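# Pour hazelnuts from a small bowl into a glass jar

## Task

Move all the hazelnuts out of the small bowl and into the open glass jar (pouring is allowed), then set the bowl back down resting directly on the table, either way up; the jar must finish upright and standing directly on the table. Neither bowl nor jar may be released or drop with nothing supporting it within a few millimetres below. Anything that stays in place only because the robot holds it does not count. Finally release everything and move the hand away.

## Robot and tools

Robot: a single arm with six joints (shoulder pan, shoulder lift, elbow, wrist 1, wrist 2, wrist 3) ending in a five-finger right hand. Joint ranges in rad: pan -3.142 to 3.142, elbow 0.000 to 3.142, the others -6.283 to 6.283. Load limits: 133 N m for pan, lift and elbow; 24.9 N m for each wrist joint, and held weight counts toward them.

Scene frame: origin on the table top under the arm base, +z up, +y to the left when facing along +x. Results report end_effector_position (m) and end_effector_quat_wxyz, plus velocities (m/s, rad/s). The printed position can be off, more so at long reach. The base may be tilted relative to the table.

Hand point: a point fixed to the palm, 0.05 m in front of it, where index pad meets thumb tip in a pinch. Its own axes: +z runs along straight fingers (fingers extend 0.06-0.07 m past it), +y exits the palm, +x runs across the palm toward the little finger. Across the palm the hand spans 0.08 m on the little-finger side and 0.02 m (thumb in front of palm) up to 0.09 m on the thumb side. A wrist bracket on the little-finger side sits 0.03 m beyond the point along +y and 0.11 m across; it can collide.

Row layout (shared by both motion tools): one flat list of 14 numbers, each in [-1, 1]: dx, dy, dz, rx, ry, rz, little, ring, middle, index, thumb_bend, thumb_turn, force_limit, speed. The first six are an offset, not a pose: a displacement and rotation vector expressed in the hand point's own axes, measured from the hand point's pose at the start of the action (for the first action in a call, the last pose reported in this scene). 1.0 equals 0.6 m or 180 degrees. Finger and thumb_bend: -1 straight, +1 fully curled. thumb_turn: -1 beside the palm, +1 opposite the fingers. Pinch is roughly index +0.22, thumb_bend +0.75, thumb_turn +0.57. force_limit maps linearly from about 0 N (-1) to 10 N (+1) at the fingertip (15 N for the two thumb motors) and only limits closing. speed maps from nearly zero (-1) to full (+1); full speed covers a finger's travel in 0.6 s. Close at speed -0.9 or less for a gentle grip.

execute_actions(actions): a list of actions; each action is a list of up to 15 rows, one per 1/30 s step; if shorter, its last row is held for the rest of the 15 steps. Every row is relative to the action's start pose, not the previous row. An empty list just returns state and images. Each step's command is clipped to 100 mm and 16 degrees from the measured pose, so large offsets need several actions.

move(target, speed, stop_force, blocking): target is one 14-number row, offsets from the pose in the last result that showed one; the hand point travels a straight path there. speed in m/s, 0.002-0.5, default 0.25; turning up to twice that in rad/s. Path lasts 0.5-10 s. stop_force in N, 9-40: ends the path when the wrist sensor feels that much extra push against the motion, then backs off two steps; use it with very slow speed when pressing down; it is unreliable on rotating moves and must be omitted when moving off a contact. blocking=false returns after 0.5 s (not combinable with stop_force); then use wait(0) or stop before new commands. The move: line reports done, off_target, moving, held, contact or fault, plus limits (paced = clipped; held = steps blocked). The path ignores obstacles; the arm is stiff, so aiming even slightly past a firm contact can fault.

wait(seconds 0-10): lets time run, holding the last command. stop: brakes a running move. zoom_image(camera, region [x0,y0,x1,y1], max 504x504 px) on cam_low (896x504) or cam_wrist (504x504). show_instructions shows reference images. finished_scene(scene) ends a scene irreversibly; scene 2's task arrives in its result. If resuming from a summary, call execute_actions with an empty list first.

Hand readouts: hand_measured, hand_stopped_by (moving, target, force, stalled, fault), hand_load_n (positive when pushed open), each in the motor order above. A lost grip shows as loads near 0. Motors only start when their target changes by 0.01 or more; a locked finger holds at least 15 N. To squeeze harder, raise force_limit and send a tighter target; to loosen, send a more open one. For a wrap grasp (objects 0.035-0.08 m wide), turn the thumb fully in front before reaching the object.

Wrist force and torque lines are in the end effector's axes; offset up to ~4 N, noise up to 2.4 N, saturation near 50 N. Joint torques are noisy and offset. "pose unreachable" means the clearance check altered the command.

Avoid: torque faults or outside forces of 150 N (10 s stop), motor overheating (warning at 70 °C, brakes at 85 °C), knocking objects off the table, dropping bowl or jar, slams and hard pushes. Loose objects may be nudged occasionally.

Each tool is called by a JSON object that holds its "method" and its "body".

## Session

{"method": "execute_actions", "body": {"actions": []}}

Scene clock: 0.00 s.
end_effector_position=(+0.4359, -0.0559, +0.1583) hand_measured=(-1.000, -1.000, -1.000, -1.000, -1.000, -1.000) hand_load_n=(+0.0, +0.0, +0.0, +0.0, +0.0, +0.0) hand_stopped_by=(target, target, target, target, target, target) hand_force_limit=0.00 hand_speed=-0.80 end_effector_quat_wxyz=(+0.011, -0.409, +0.913, -0.001) end_effector_velocity=(-0.000, -0.000, -0.000) end_effector_angular_velocity=(+0.000, +0.001, -0.000)
Joint positions: [-0.643 -0.511  1.598  0.627  1.263 -3.012]
Joint velocities: [-0.     0.001  0.    -0.     0.     0.   ]
Joint torques (N m, as the arm reports them, + toward a larger angle): no reading
Motor temperatures (°C, as the motors report them): [24 25 25 32 35 37]
Wrist force (N, on the end effector, along its own x y z axes, offset not removed): no reading
Wrist torque (N m, same axes, about the end effector's origin, offset not removed): no reading
Hand target: +0.436, -0.056, +0.158; +0.011, -0.409, +0.913, -0.001

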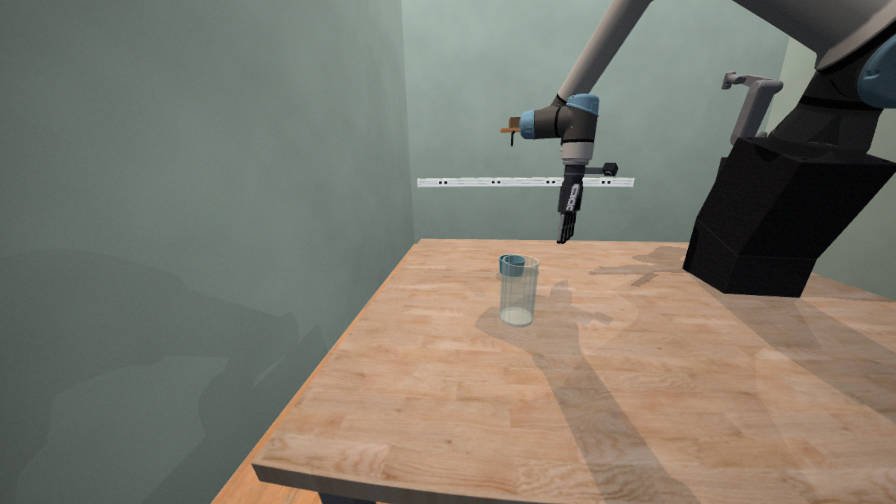

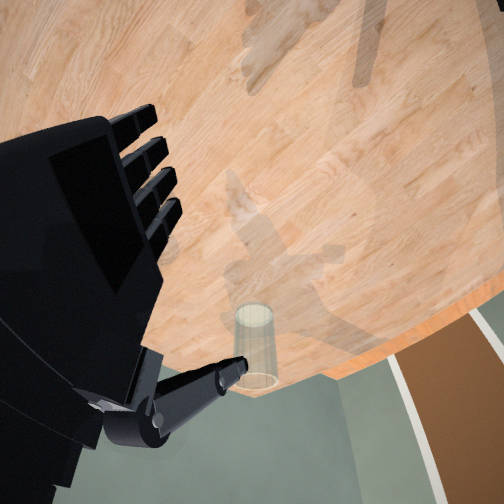

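{"method": "move", "body": {"target": [-0.079,-0.063,0,0.421,0.325,-0.47,-1,-1,-1,-1,-1,1,0,0], "speed": 0.25}}

Scene clock: 5.23 s.
end_effector_position=(+0.4957, -0.0456, +0.1600) hand_measured=(-1.000, -1.000, -1.000, -1.000, -1.000, +1.000) hand_load_n=(+0.0, +0.0, +0.0, +0.0, +0.0, +0.0) hand_stopped_by=(target, target, target, target, target, target) hand_force_limit=0.00 hand_speed=0.00 end_effector_quat_wxyz=(+0.153, +0.716, -0.164, +0.661) end_effector_velocity=(+0.001, +0.000, -0.001) end_effector_angular_velocity=(-0.005, -0.004, +0.010)
Joint positions: [-0.003 -0.623  2.226 -1.393  2.033 -4.308]
Joint velocities: [-0.002  0.007  0.003 -0.02  -0.008 -0.009]
Joint torques (N m, as the arm reports them, + toward a larger angle): [-22.09 -25.98  12.74  -2.47  -0.43  -2.2 ]
Motor temperatures (°C, as the motors report them): [24 25 25 32 35 37]
Wrist force (N, on the end effector, along its own x y z axes, offset not removed): [-0.1 1.4 1.4]
Wrist torque (N m, same axes, about the end effector's origin, offset not removed): [0.18 -0.03 -0.01]
Hand target: +0.496, -0.046, +0.160; +0.153, +0.716, -0.163, +0.662
Off the commanded pose: 0.000 m, 0 deg.
move: done

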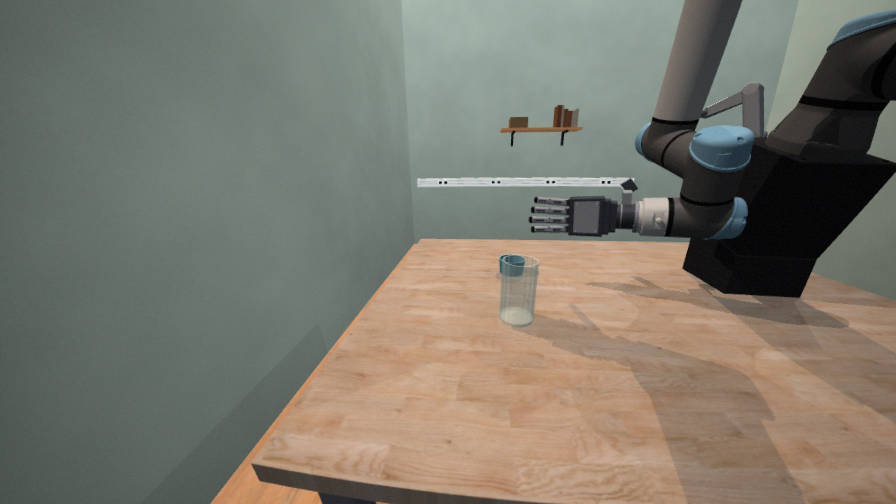

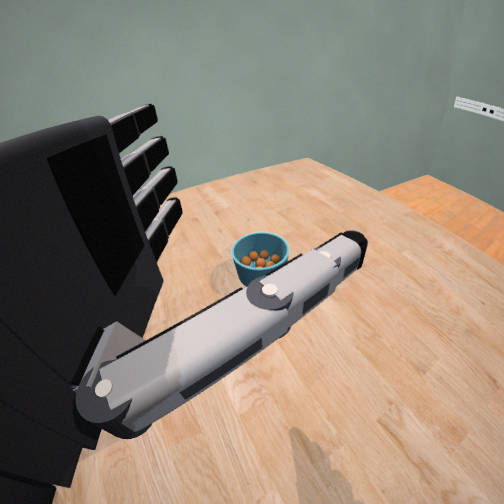

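{"method": "move", "body": {"target": [-0.218,0,0.1,0,0,0,-1,-1,-1,-1,-1,1,0,0], "speed": 0.15}}

Scene clock: 6.80 s.
end_effector_position=(+0.5399, -0.0676, +0.0251) hand_measured=(-1.000, -1.000, -1.000, -1.000, -1.000, +1.000) hand_load_n=(+0.0, +0.0, +0.0, +0.0, +0.0, +0.0) hand_stopped_by=(target, target, target, target, target, target) hand_force_limit=0.00 hand_speed=0.00 end_effector_quat_wxyz=(+0.153, +0.716, -0.164, +0.661) end_effector_velocity=(+0.001, -0.000, -0.002) end_effector_angular_velocity=(-0.000, +0.001, -0.000)
Joint positions: [ 0.05  -0.272  1.891 -1.403  2.085 -4.295]
Joint velocities: [ 0.     0.004 -0.005  0.002  0.001 -0.   ]
Joint torques (N m, as the arm reports them, + toward a larger angle): [  0.04 -30.06 -13.     1.13   1.95   2.33]
Motor temperatures (°C, as the motors report them): [24 25 25 32 35 37]
Wrist force (N, on the end effector, along its own x y z axes, offset not removed): [1.7 1.0 1.3]
Wrist torque (N m, same axes, about the end effector's origin, offset not removed): [0.09 -0.30 0.13]
Hand target: +0.540, -0.068, +0.025; +0.153, +0.716, -0.164, +0.661
Off the commanded pose: 0.000 m, 0 deg.
move: done

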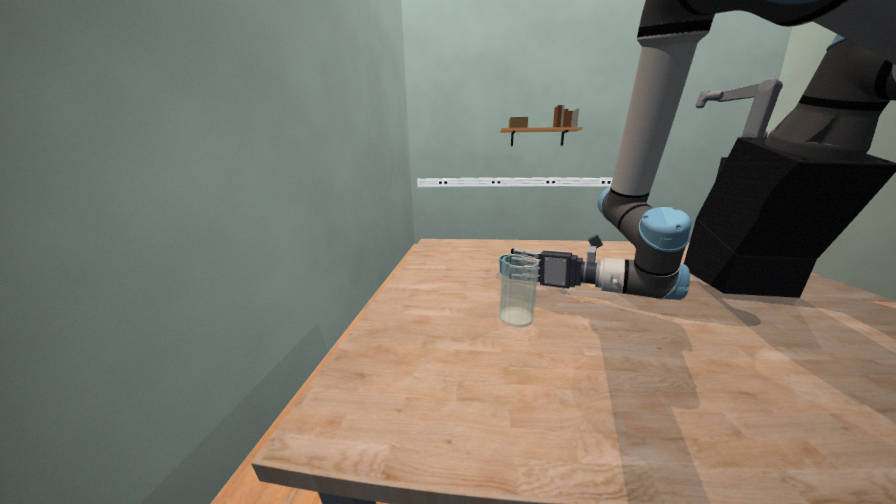

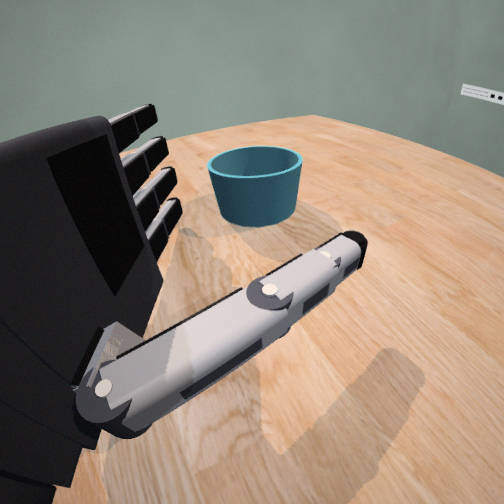

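Smaller bowl. Advance 0.08, +y 0.012.

{"method": "move", "body": {"target": [0.007,0.02,0.135,0,0,0,-1,-1,-1,-1,-1,1,0,0], "speed": 0.06}}

Scene clock: 8.63 s.
end_effector_position=(+0.6074, -0.1137, +0.0229) hand_measured=(-1.000, -1.000, -1.000, -1.000, -1.000, +1.000) hand_load_n=(+0.0, +0.0, +0.0, +0.0, +0.0, +0.0) hand_stopped_by=(target, target, target, target, target, target) hand_force_limit=0.00 hand_speed=0.00 end_effector_quat_wxyz=(+0.153, +0.716, -0.164, +0.661) end_effector_velocity=(+0.002, -0.001, -0.000) end_effector_angular_velocity=(+0.000, +0.000, -0.000)
Joint positions: [-0.069 -0.236  1.741 -1.302  1.968 -4.323]
Joint velocities: [-0.003  0.002 -0.005  0.003 -0.003 -0.   ]
Joint torques (N m, as the arm reports them, + toward a larger angle): [-25.4  -31.72 -11.91   0.6   -0.4   -2.42]
Motor temperatures (°C, as the motors report them): [24 25 25 32 35 37]
Wrist force (N, on the end effector, along its own x y z axes, offset not removed): [-0.8 -0.3 0.9]
Wrist torque (N m, same axes, about the end effector's origin, offset not removed): [-0.06 0.17 0.01]
Hand target: +0.608, -0.114, +0.023; +0.153, +0.716, -0.164, +0.661
Off the commanded pose: 0.000 m, 0 deg.
move: done

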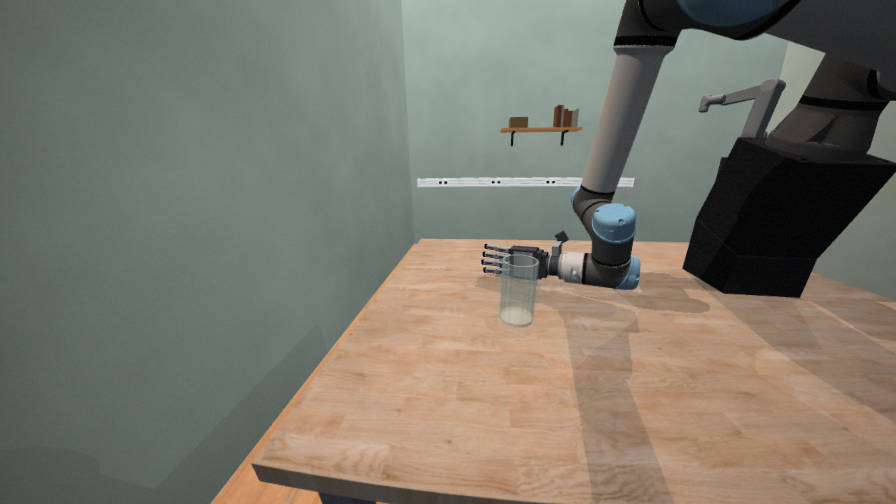

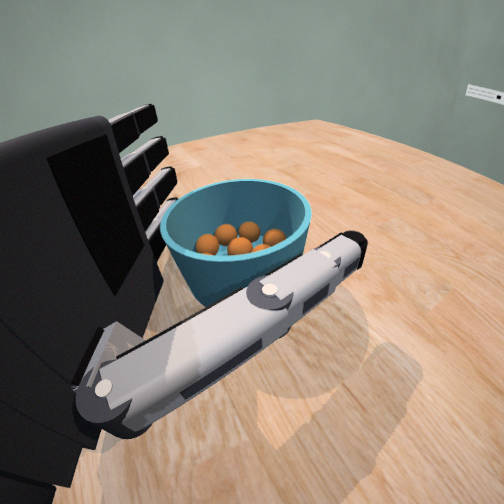

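{"method": "move", "body": {"target": [0.002,0.006,0.025,0,0,0,-1,-1,0.3,1,-1,1,0.2,-0.7], "speed": 0.03}}

{"method": "move", "body": {"target": [0,0,0,0,0,0,-1,-1,0.3,1,0.5,1,0.2,-0.8]}}

Scene clock: 10.77 s.
end_effector_position=(+0.6194, -0.1235, +0.0230) hand_measured=(-1.000, -1.000, -0.136, -0.122, -1.002, +1.000) hand_load_n=(+0.0, +0.0, +4.0, +8.5, +2.0, -1.0) hand_stopped_by=(target, target, force, force, target, target) hand_force_limit=0.20 hand_speed=-0.70 end_effector_quat_wxyz=(+0.153, +0.716, -0.164, +0.661) end_effector_velocity=(-0.001, -0.000, -0.001) end_effector_angular_velocity=(+0.001, +0.002, -0.000)
Joint positions: [-0.09  -0.228  1.712 -1.282  1.947 -4.327]
Joint velocities: [-0.     0.001  0.001 -0.    -0.001  0.001]
Joint torques (N m, as the arm reports them, + toward a larger angle): [-25.4  -33.49 -13.9    0.54  -0.67  -2.4 ]
Motor temperatures (°C, as the motors report them): [24 25 25 32 35 37]
Wrist force (N, on the end effector, along its own x y z axes, offset not removed): [-0.4 -1.4 1.4]
Wrist torque (N m, same axes, about the end effector's origin, offset not removed): [-0.28 -0.14 -0.01]
Hand target: +0.619, -0.123, +0.023; +0.153, +0.716, -0.164, +0.661
Off the commanded pose: 0.000 m, 0 deg.
move: done

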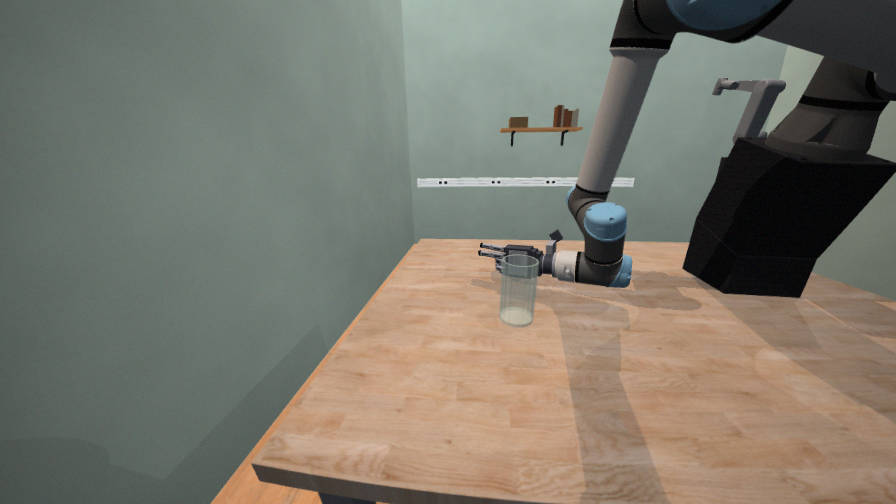

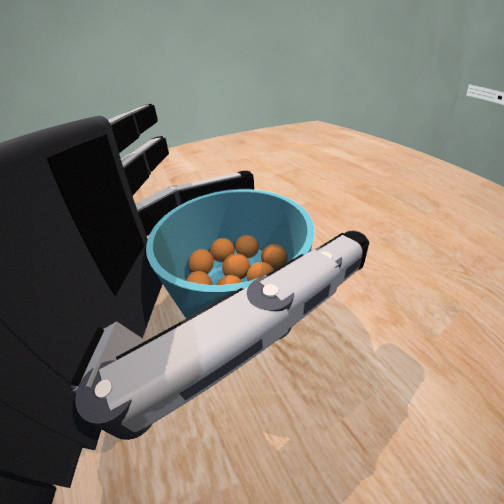

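Scene clock: 11.27 s.
end_effector_position=(+0.6194, -0.1235, +0.0230) hand_measured=(-1.000, -1.000, -0.136, -0.122, -0.974, +1.000) hand_load_n=(+0.0, +0.0, +4.5, +9.0, +8.0, -1.0) hand_stopped_by=(target, target, force, force, force, target) hand_force_limit=0.20 hand_speed=-0.80 end_effector_quat_wxyz=(+0.153, +0.716, -0.164, +0.661) end_effector_velocity=(-0.001, -0.001, -0.000) end_effector_angular_velocity=(-0.000, +0.000, -0.002)
Joint positions: [-0.09  -0.228  1.712 -1.282  1.947 -4.327]
Joint velocities: [-0.001  0.001  0.    -0.001  0.001 -0.   ]
Joint torques (N m, as the arm reports them, + toward a larger angle): [-25.24 -33.48 -14.46   0.54  -0.24  -2.37]
Motor temperatures (°C, as the motors report them): [24 25 25 32 35 37]
Wrist force (N, on the end effector, along its own x y z axes, offset not removed): [-0.9 0.5 2.0]
Wrist torque (N m, same axes, about the end effector's origin, offset not removed): [-0.12 -0.05 0.09]
Hand target: +0.619, -0.123, +0.023; +0.153, +0.716, -0.164, +0.661
Off the commanded pose: 0.000 m, 0 deg.
move: done

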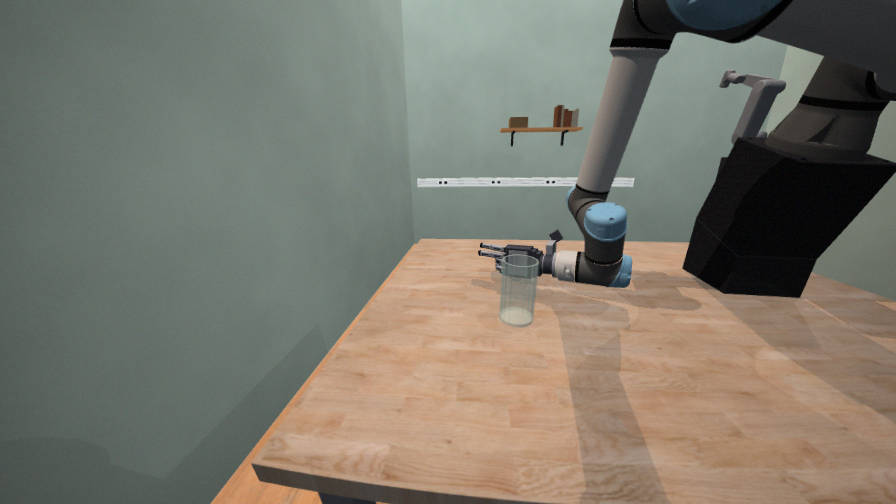

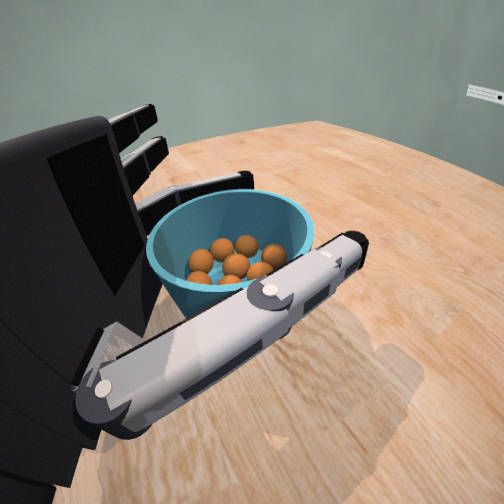

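{"method": "move", "body": {"target": [0.28,0,-0.022,0,0,0,-1,-1,0.3,1,0.5,1,0.2,-0.8], "speed": 0.15}}

{"method": "move", "body": {"target": [-0.012,-0.45,-0.14,0,0,0.3,-1,-1,0.3,1,0.5,1,0.2,-0.8], "speed": 0.13}}

{"method": "zoom_image", "body": {"camera": "cam_low", "region": [420,150,660,340]}}

Scene clock: 13.13 s.
end_effector_position=(+0.6197, -0.1231, +0.1913) hand_measured=(-1.000, -1.000, -0.136, -0.122, -0.974, +1.000) hand_load_n=(+0.0, +0.0, +4.5, +9.0, +8.0, -1.0) hand_stopped_by=(target, target, force, force, force, target) hand_force_limit=0.20 hand_speed=-0.80 end_effector_quat_wxyz=(+0.153, +0.716, -0.164, +0.661) end_effector_velocity=(-0.000, -0.000, +0.002) end_effector_angular_velocity=(+0.001, +0.000, -0.001)
Joint positions: [-0.219 -0.622  1.975 -1.159  1.821 -4.354]
Joint velocities: [-0.002 -0.005  0.002  0.003 -0.002  0.   ]
Joint torques (N m, as the arm reports them, + toward a larger angle): [-25.85 -43.28   5.05   0.43  -0.76  -2.36]
Motor temperatures (°C, as the motors report them): [24 25 25 32 35 37]
Wrist force (N, on the end effector, along its own x y z axes, offset not removed): [-1.8 0.1 1.4]
Wrist torque (N m, same axes, about the end effector's origin, offset not removed): [-0.06 0.09 -0.07]
Hand target: +0.620, -0.123, +0.192; +0.153, +0.716, -0.164, +0.661
Off the commanded pose: 0.000 m, 0 deg.
move: done

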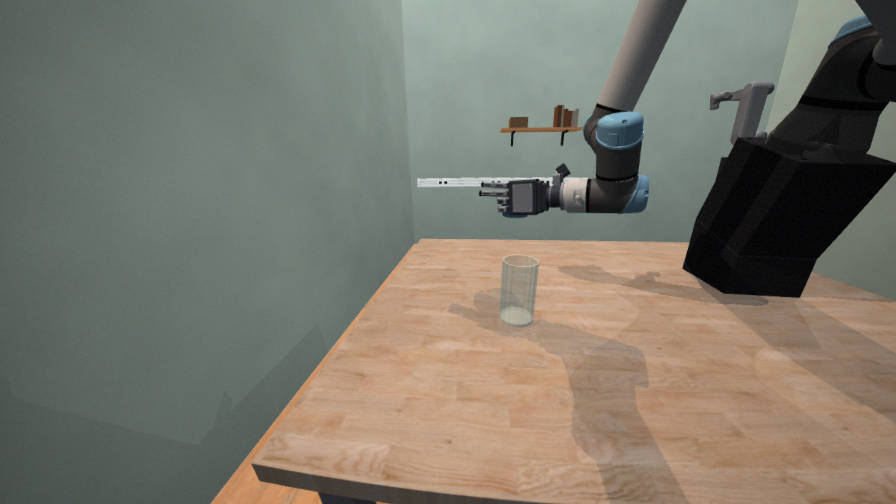

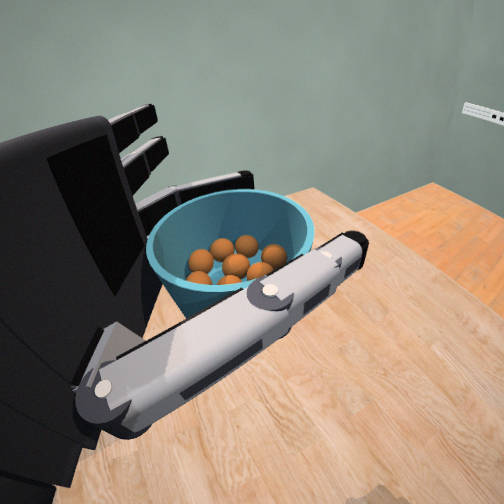

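Scene clock: 17.20 s.
end_effector_position=(+0.6618, +0.1564, +0.1900) hand_measured=(-1.000, -1.000, -0.136, -0.122, -0.974, +1.000) hand_load_n=(+0.0, +0.0, +4.5, +9.0, +8.5, -1.0) hand_stopped_by=(target, target, force, force, force, target) hand_force_limit=0.20 hand_speed=-0.80 end_effector_quat_wxyz=(-0.163, +0.563, -0.471, +0.659) end_effector_velocity=(+0.001, +0.003, -0.000) end_effector_angular_velocity=(+0.008, -0.002, -0.001)
Joint positions: [ 0.237 -0.761  1.719 -0.712  2.267 -3.302]
Joint velocities: [ 0.003  0.    -0.006  0.008  0.003  0.01 ]
Joint torques (N m, as the arm reports them, + toward a larger angle): [  0.87 -33.51 -23.02   1.48   2.4    2.31]
Motor temperatures (°C, as the motors report them): [24 25 25 32 35 37]
Wrist force (N, on the end effector, along its own x y z axes, offset not removed): [-0.6 1.3 -0.9]
Wrist torque (N m, same axes, about the end effector's origin, offset not removed): [0.09 0.02 0.03]
Hand target: +0.662, +0.157, +0.190; -0.164, +0.563, -0.471, +0.659
Off the commanded pose: 0.000 m, 0 deg.
move: done

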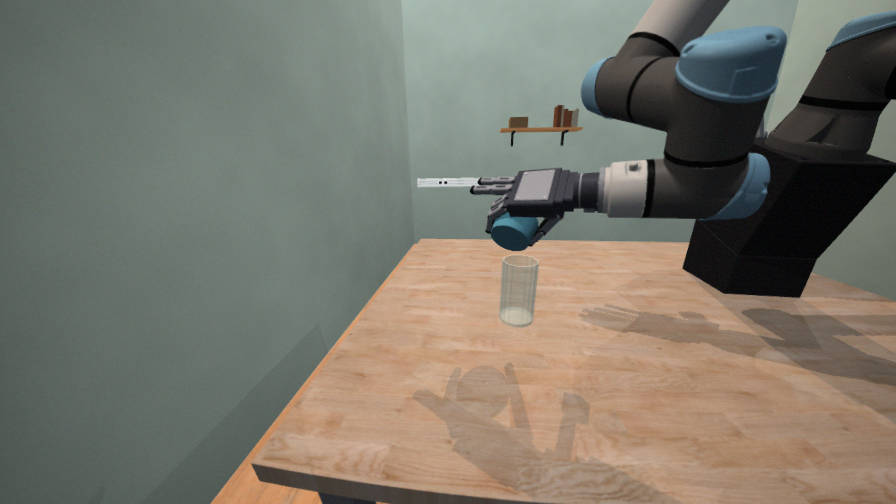

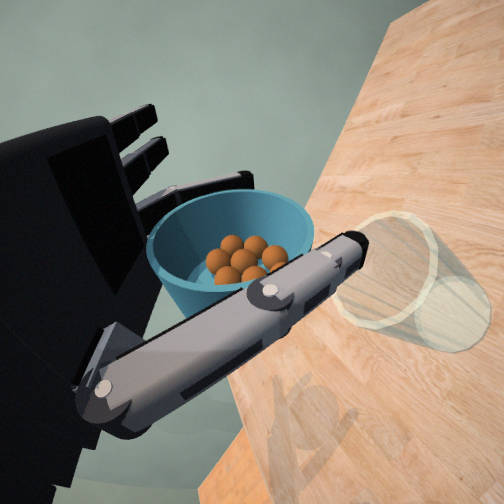

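Region (420, 150, 660, 340) of cam_low's 896x504 image, scaled by 2.100, with more detail than that image has; it fills the top 399 rows of this view, and the rest is white.

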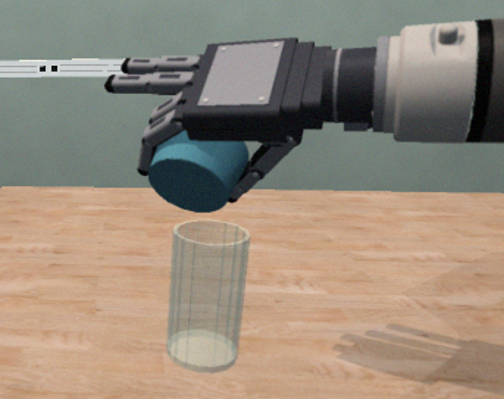

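{"method": "move", "body": {"target": [-0.012,0.033,0,0,0,0.09,-1,-1,0.3,1,0.5,1,0.2,-0.8], "speed": 0.06}}

{"method": "zoom_image", "body": {"camera": "cam_low", "region": [420,150,660,340]}}

Scene clock: 20.00 s.
end_effector_position=(+0.6578, +0.1518, +0.1700) hand_measured=(-1.000, -1.000, -0.136, -0.122, -0.974, +1.000) hand_load_n=(+0.0, +0.0, +4.5, +9.0, +8.5, -1.5) hand_stopped_by=(target, target, force, force, force, target) hand_force_limit=0.20 hand_speed=-0.80 end_effector_quat_wxyz=(-0.254, +0.492, -0.545, +0.630) end_effector_velocity=(-0.000, -0.000, -0.001) end_effector_angular_velocity=(+0.010, -0.005, -0.001)
Joint positions: [ 0.217 -0.732  1.77  -0.797  2.247 -3.027]
Joint velocities: [-0.001  0.002  0.002 -0.004 -0.001  0.011]
Joint torques (N m, as the arm reports them, + toward a larger angle): [-23.71 -30.97   1.11  -2.03  -0.62   2.36]
Motor temperatures (°C, as the motors report them): [24 25 25 32 35 37]
Wrist force (N, on the end effector, along its own x y z axes, offset not removed): [1.0 0.4 0.5]
Wrist torque (N m, same axes, about the end effector's origin, offset not removed): [-0.13 -0.26 0.10]
Hand target: +0.658, +0.152, +0.170; -0.255, +0.491, -0.545, +0.630
Off the commanded pose: 0.000 m, 0 deg.
move: done

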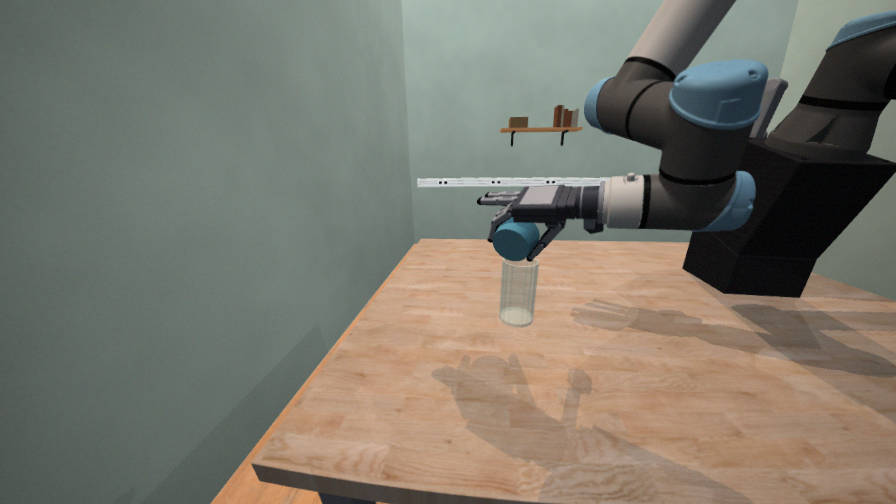

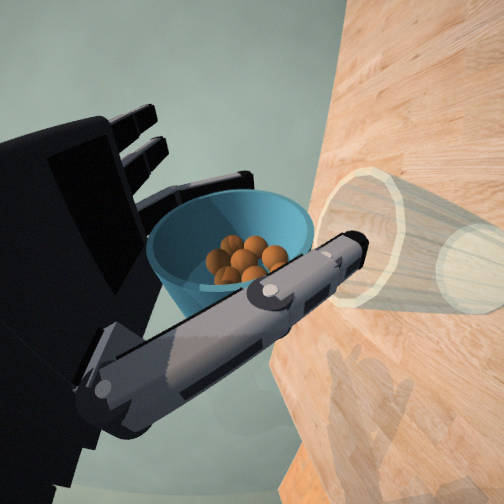

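Region (420, 150, 660, 340) of cam_low's 896x504 image, scaled by 2.100, with more detail than that image has; it fills the top 399 rows of this view, and the rest is white.

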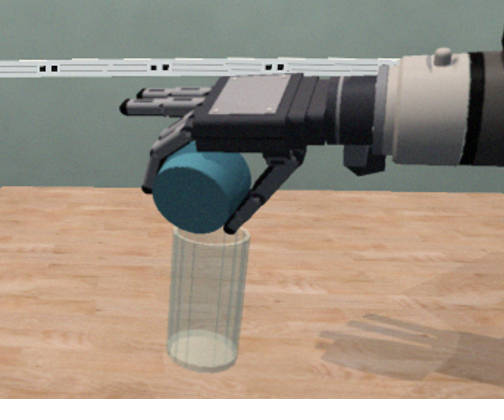

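{"method": "move", "body": {"target": [0.016,0.002,0,0,0,0.13,-1,-1,0.3,1,0.5,1,0.2,-0.8], "speed": 0.04}}

Scene clock: 25.43 s.
end_effector_position=(+0.6539, +0.1433, +0.1721) hand_measured=(-1.000, -1.000, -0.136, -0.122, -0.974, +1.000) hand_load_n=(+0.0, +0.0, +4.5, +9.0, +8.5, -1.5) hand_stopped_by=(target, target, force, force, force, target) hand_force_limit=0.20 hand_speed=-0.80 end_effector_quat_wxyz=(+0.376, -0.371, +0.633, -0.565) end_effector_velocity=(-0.000, -0.001, +0.000) end_effector_angular_velocity=(+0.009, -0.004, -0.001)
Joint positions: [ 0.169 -0.73   1.854 -0.892  2.2   -2.633]
Joint velocities: [-0.002  0.     0.002 -0.002 -0.001  0.01 ]
Joint torques (N m, as the arm reports them, + toward a larger angle): [-21.98 -31.15   3.48  -2.31  -0.62   2.36]
Motor temperatures (°C, as the motors report them): [24 25 25 32 35 37]
Wrist force (N, on the end effector, along its own x y z axes, offset not removed): [0.7 -0.3 2.4]
Wrist torque (N m, same axes, about the end effector's origin, offset not removed): [-0.27 -0.23 -0.11]
Hand target: +0.654, +0.143, +0.172; +0.377, -0.371, +0.633, -0.565
Off the commanded pose: 0.000 m, 0 deg.
move: done

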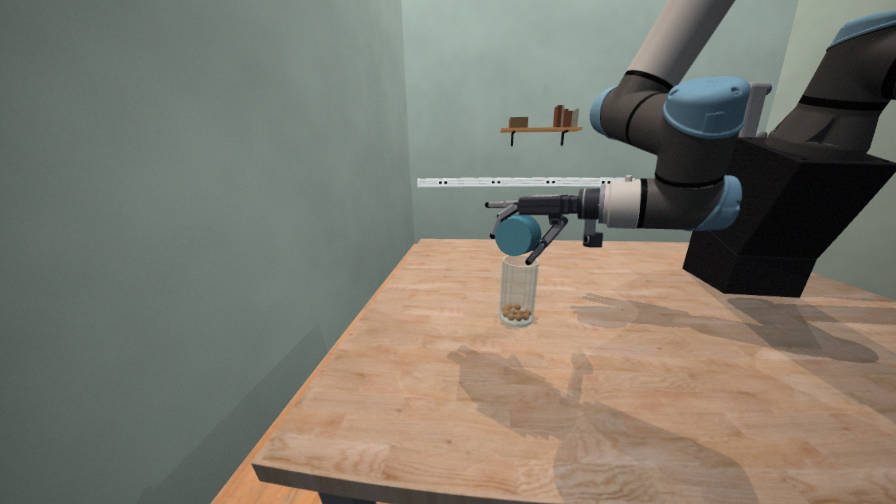

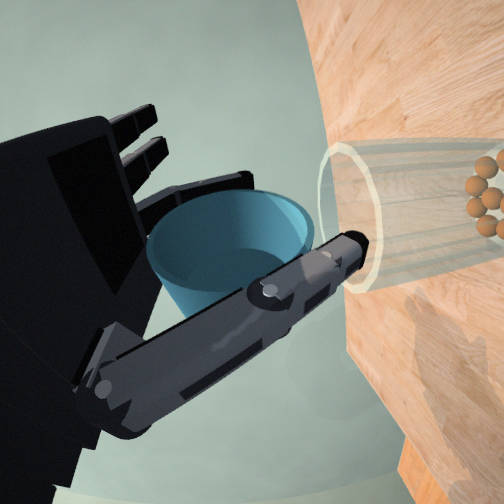

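{"method": "move", "body": {"target": [0.42,-0.09,0.14,0,0,-0.52,-1,-1,0.3,1,0.5,1,0.2,-0.8]}}

{"method": "move", "body": {"target": [-0.27,0,0.02,0,0,0,-1,-1,0.3,1,0.5,1,0.2,-0.8], "speed": 0.15}}

Scene clock: 29.33 s.
end_effector_position=(+0.6207, -0.1236, +0.2049) hand_measured=(-1.000, -1.000, -0.136, -0.122, -0.974, +1.000) hand_load_n=(+0.0, +0.0, +4.5, +9.0, +8.0, -1.0) hand_stopped_by=(target, target, force, force, force, target) hand_force_limit=0.20 hand_speed=-0.80 end_effector_quat_wxyz=(+0.154, +0.716, -0.163, +0.661) end_effector_velocity=(-0.001, -0.002, -0.000) end_effector_angular_velocity=(-0.009, +0.005, +0.002)
Joint positions: [-0.23  -0.654  1.986 -1.139  1.81  -4.358]
Joint velocities: [-0.003  0.003  0.001 -0.004 -0.005 -0.011]
Joint torques (N m, as the arm reports them, + toward a larger angle): [-25.61 -26.81   5.35  -2.49  -0.83  -2.29]
Motor temperatures (°C, as the motors report them): [24 25 25 32 35 37]
Wrist force (N, on the end effector, along its own x y z axes, offset not removed): [-0.4 -0.5 1.0]
Wrist torque (N m, same axes, about the end effector's origin, offset not removed): [-0.19 -0.11 -0.01]
Hand target: +0.621, -0.124, +0.205; +0.154, +0.716, -0.163, +0.661
Off the commanded pose: 0.000 m, 0 deg.
move: done

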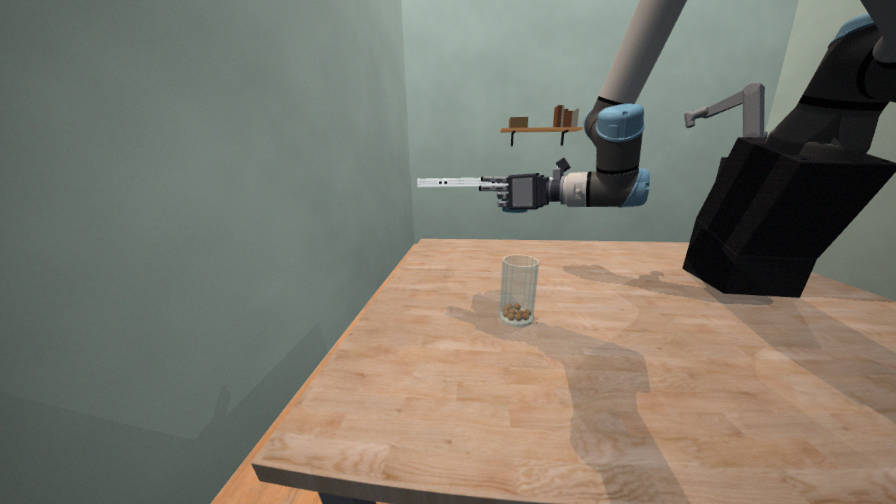

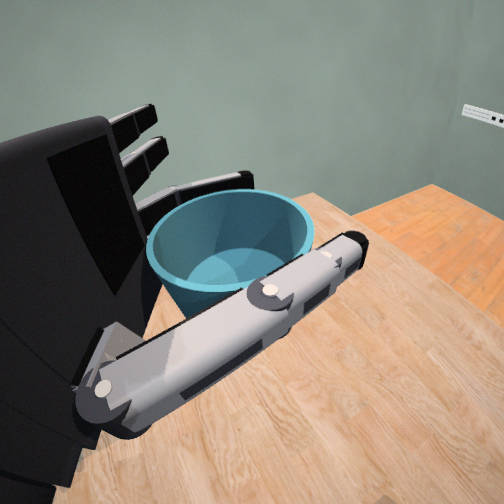

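Scene clock: 30.97 s.
end_effector_position=(+0.6196, -0.1239, +0.0427) hand_measured=(-1.000, -1.000, -0.136, -0.122, -0.974, +1.000) hand_load_n=(+0.0, +0.0, +4.5, +9.0, +8.0, -1.0) hand_stopped_by=(target, target, force, force, force, target) hand_force_limit=0.20 hand_speed=-0.80 end_effector_quat_wxyz=(+0.154, +0.716, -0.163, +0.661) end_effector_velocity=(+0.000, -0.001, -0.002) end_effector_angular_velocity=(-0.000, -0.001, -0.001)
Joint positions: [-0.106 -0.272  1.75  -1.278  1.932 -4.333]
Joint velocities: [ 0.001  0.004 -0.005 -0.     0.002  0.   ]
Joint torques (N m, as the arm reports them, + toward a larger angle): [ -3.38 -33.94 -15.48   0.52   1.94   2.19]
Motor temperatures (°C, as the motors report them): [24 25 25 32 35 37]
Wrist force (N, on the end effector, along its own x y z axes, offset not removed): [-1.5 -0.4 1.5]
Wrist torque (N m, same axes, about the end effector's origin, offset not removed): [-0.21 0.10 -0.09]
Hand target: +0.620, -0.124, +0.042; +0.154, +0.716, -0.163, +0.661
Off the commanded pose: 0.000 m, 0 deg.
move: done

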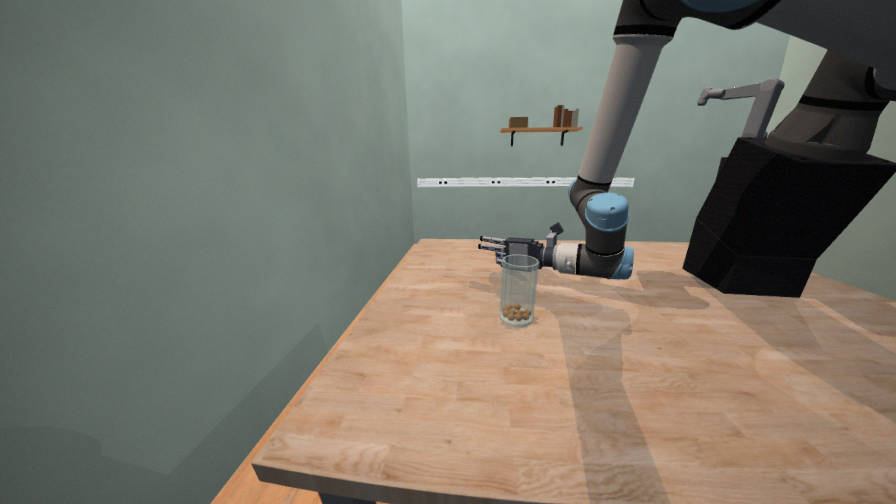

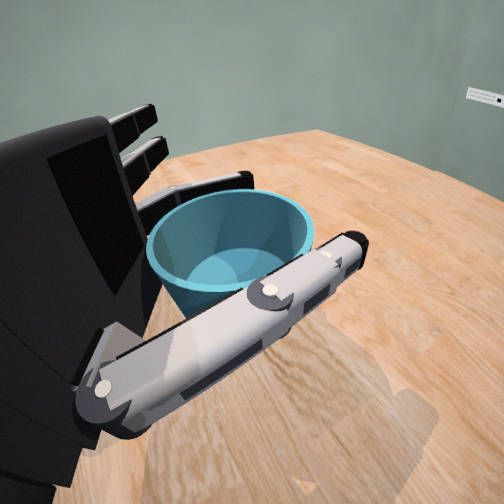

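{"method": "move", "body": {"target": [-0.036,0,0.003,0,0,0,-1,-1,0.3,1,0.5,1,0.2,-0.8], "speed": 0.015, "stop_force": 9}}

{"method": "move", "body": {"target": [0,0,0,0,0,0,-1,-1,-1,-1,-1,1,0.2,-0.6]}}

{"method": "move", "body": {"target": [0.03,-0.01,-0.2,0,0,0,-1,-1,-1,-1,-1,1,0.2,-0.5], "speed": 0.1}}

Scene clock: 32.83 s.
end_effector_position=(+0.6197, -0.1238, +0.0221) hand_measured=(-1.000, -1.000, -0.136, -0.122, -0.974, +1.000) hand_load_n=(+0.0, +0.0, +4.5, +9.5, +8.5, -4.5) hand_stopped_by=(target, target, force, force, force, target) hand_force_limit=0.20 hand_speed=-0.80 end_effector_quat_wxyz=(+0.154, +0.716, -0.163, +0.662) end_effector_velocity=(-0.001, +0.001, +0.002) end_effector_angular_velocity=(+0.001, +0.002, +0.001)
Joint positions: [-0.09  -0.225  1.709 -1.283  1.947 -4.329]
Joint velocities: [-0.001 -0.007  0.007  0.001 -0.003  0.001]
Joint torques (N m, as the arm reports them, + toward a larger angle): [-24.45 -47.14   8.8    0.97  -0.88   2.5 ]
Motor temperatures (°C, as the motors report them): [24 25 25 32 35 37]
Wrist force (N, on the end effector, along its own x y z axes, offset not removed): [3.9 -0.3 1.1]
Wrist torque (N m, same axes, about the end effector's origin, offset not removed): [-0.19 -0.30 0.00]
Hand target: +0.620, -0.124, +0.023; +0.154, +0.716, -0.163, +0.661
Off the commanded pose: 0.001 m, 0 deg.
move: contact

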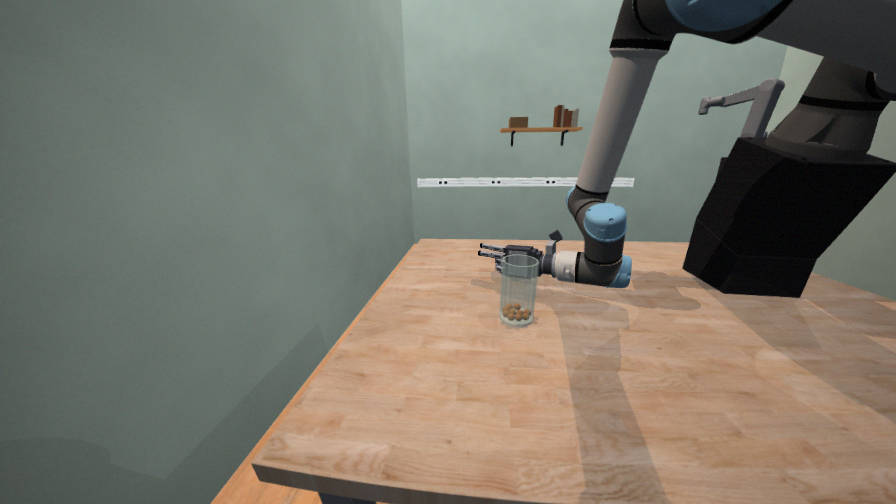

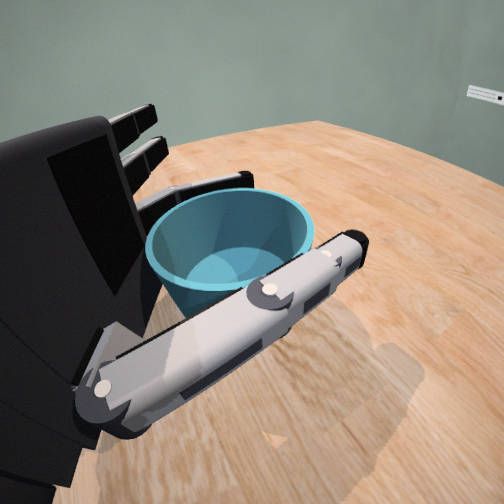

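Scene clock: 34.43 s.
end_effector_position=(+0.6197, -0.1238, +0.0221) hand_measured=(-1.000, -1.000, -1.000, -1.000, -1.000, +1.000) hand_load_n=(+0.0, +0.0, +0.0, +0.0, +0.0, +0.0) hand_stopped_by=(target, target, target, target, target, target) hand_force_limit=0.20 hand_speed=-0.60 end_effector_quat_wxyz=(+0.154, +0.716, -0.163, +0.662) end_effector_velocity=(-0.000, +0.000, -0.000) end_effector_angular_velocity=(+0.000, +0.001, +0.000)
Joint positions: [-0.09  -0.225  1.709 -1.283  1.947 -4.329]
Joint velocities: [ 0.  0.  0.  0. -0.  0.]
Joint torques (N m, as the arm reports them, + toward a larger angle): [ -2.34 -33.11 -14.48  -2.4    1.94   2.36]
Motor temperatures (°C, as the motors report them): [24 25 25 32 35 37]
Wrist force (N, on the end effector, along its own x y z axes, offset not removed): [-0.3 -0.5 -0.8]
Wrist torque (N m, same axes, about the end effector's origin, offset not removed): [0.02 0.03 -0.01]
Hand target: +0.620, -0.124, +0.022; +0.154, +0.716, -0.163, +0.662
Off the commanded pose: 0.000 m, 0 deg.
move: done

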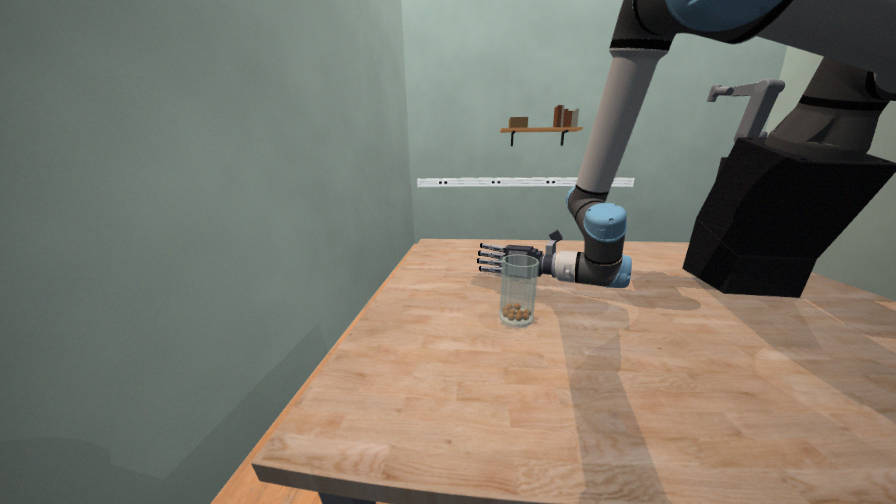

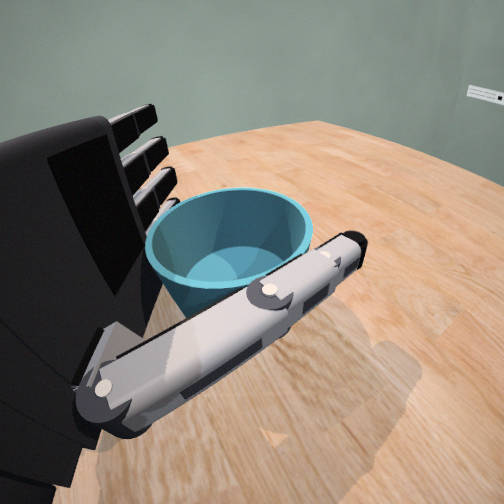

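Scene clock: 36.13 s.
end_effector_position=(+0.5162, -0.0669, +0.0494) hand_measured=(-1.000, -1.000, -1.000, -1.000, -1.000, +1.000) hand_load_n=(+0.0, +0.0, +0.0, +0.0, +0.0, +0.0) hand_stopped_by=(target, target, target, target, target, target) hand_force_limit=0.20 hand_speed=-0.50 end_effector_quat_wxyz=(+0.154, +0.716, -0.163, +0.662) end_effector_velocity=(-0.002, +0.001, +0.001) end_effector_angular_velocity=(-0.000, +0.001, +0.000)
Joint positions: [ 0.038 -0.323  1.995 -1.458  2.073 -4.3  ]
Joint velocities: [ 0.003 -0.002  0.005 -0.002  0.002  0.   ]
Joint torques (N m, as the arm reports them, + toward a larger angle): [ -1.13 -41.51  12.81  -2.07   2.49   2.46]
Motor temperatures (°C, as the motors report them): [24 25 25 32 35 37]
Wrist force (N, on the end effector, along its own x y z axes, offset not removed): [-0.8 -0.2 0.7]
Wrist torque (N m, same axes, about the end effector's origin, offset not removed): [-0.08 0.06 -0.05]
Hand target: +0.516, -0.067, +0.049; +0.154, +0.716, -0.163, +0.662
Off the commanded pose: 0.000 m, 0 deg.
move: done

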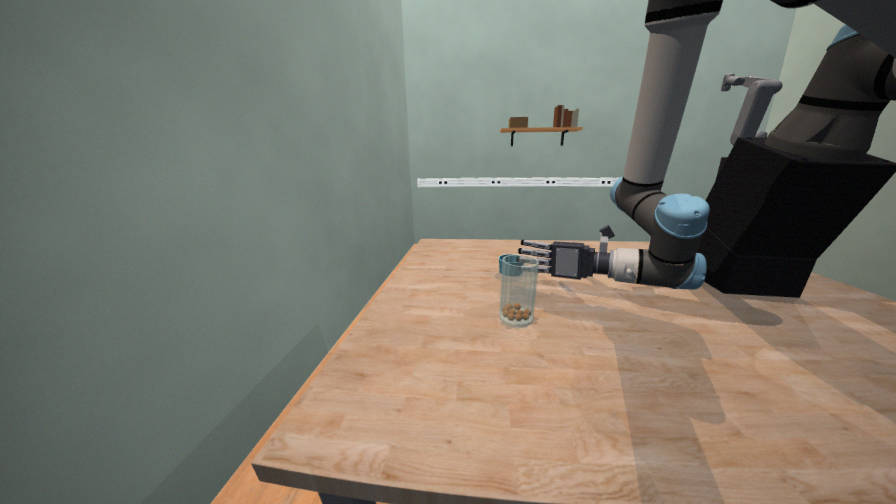

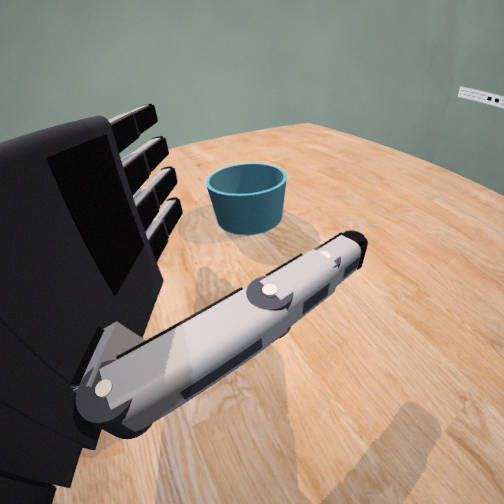

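{"method": "finished_scene", "body": {"scene": 2}}

The scene is finished: the task was done.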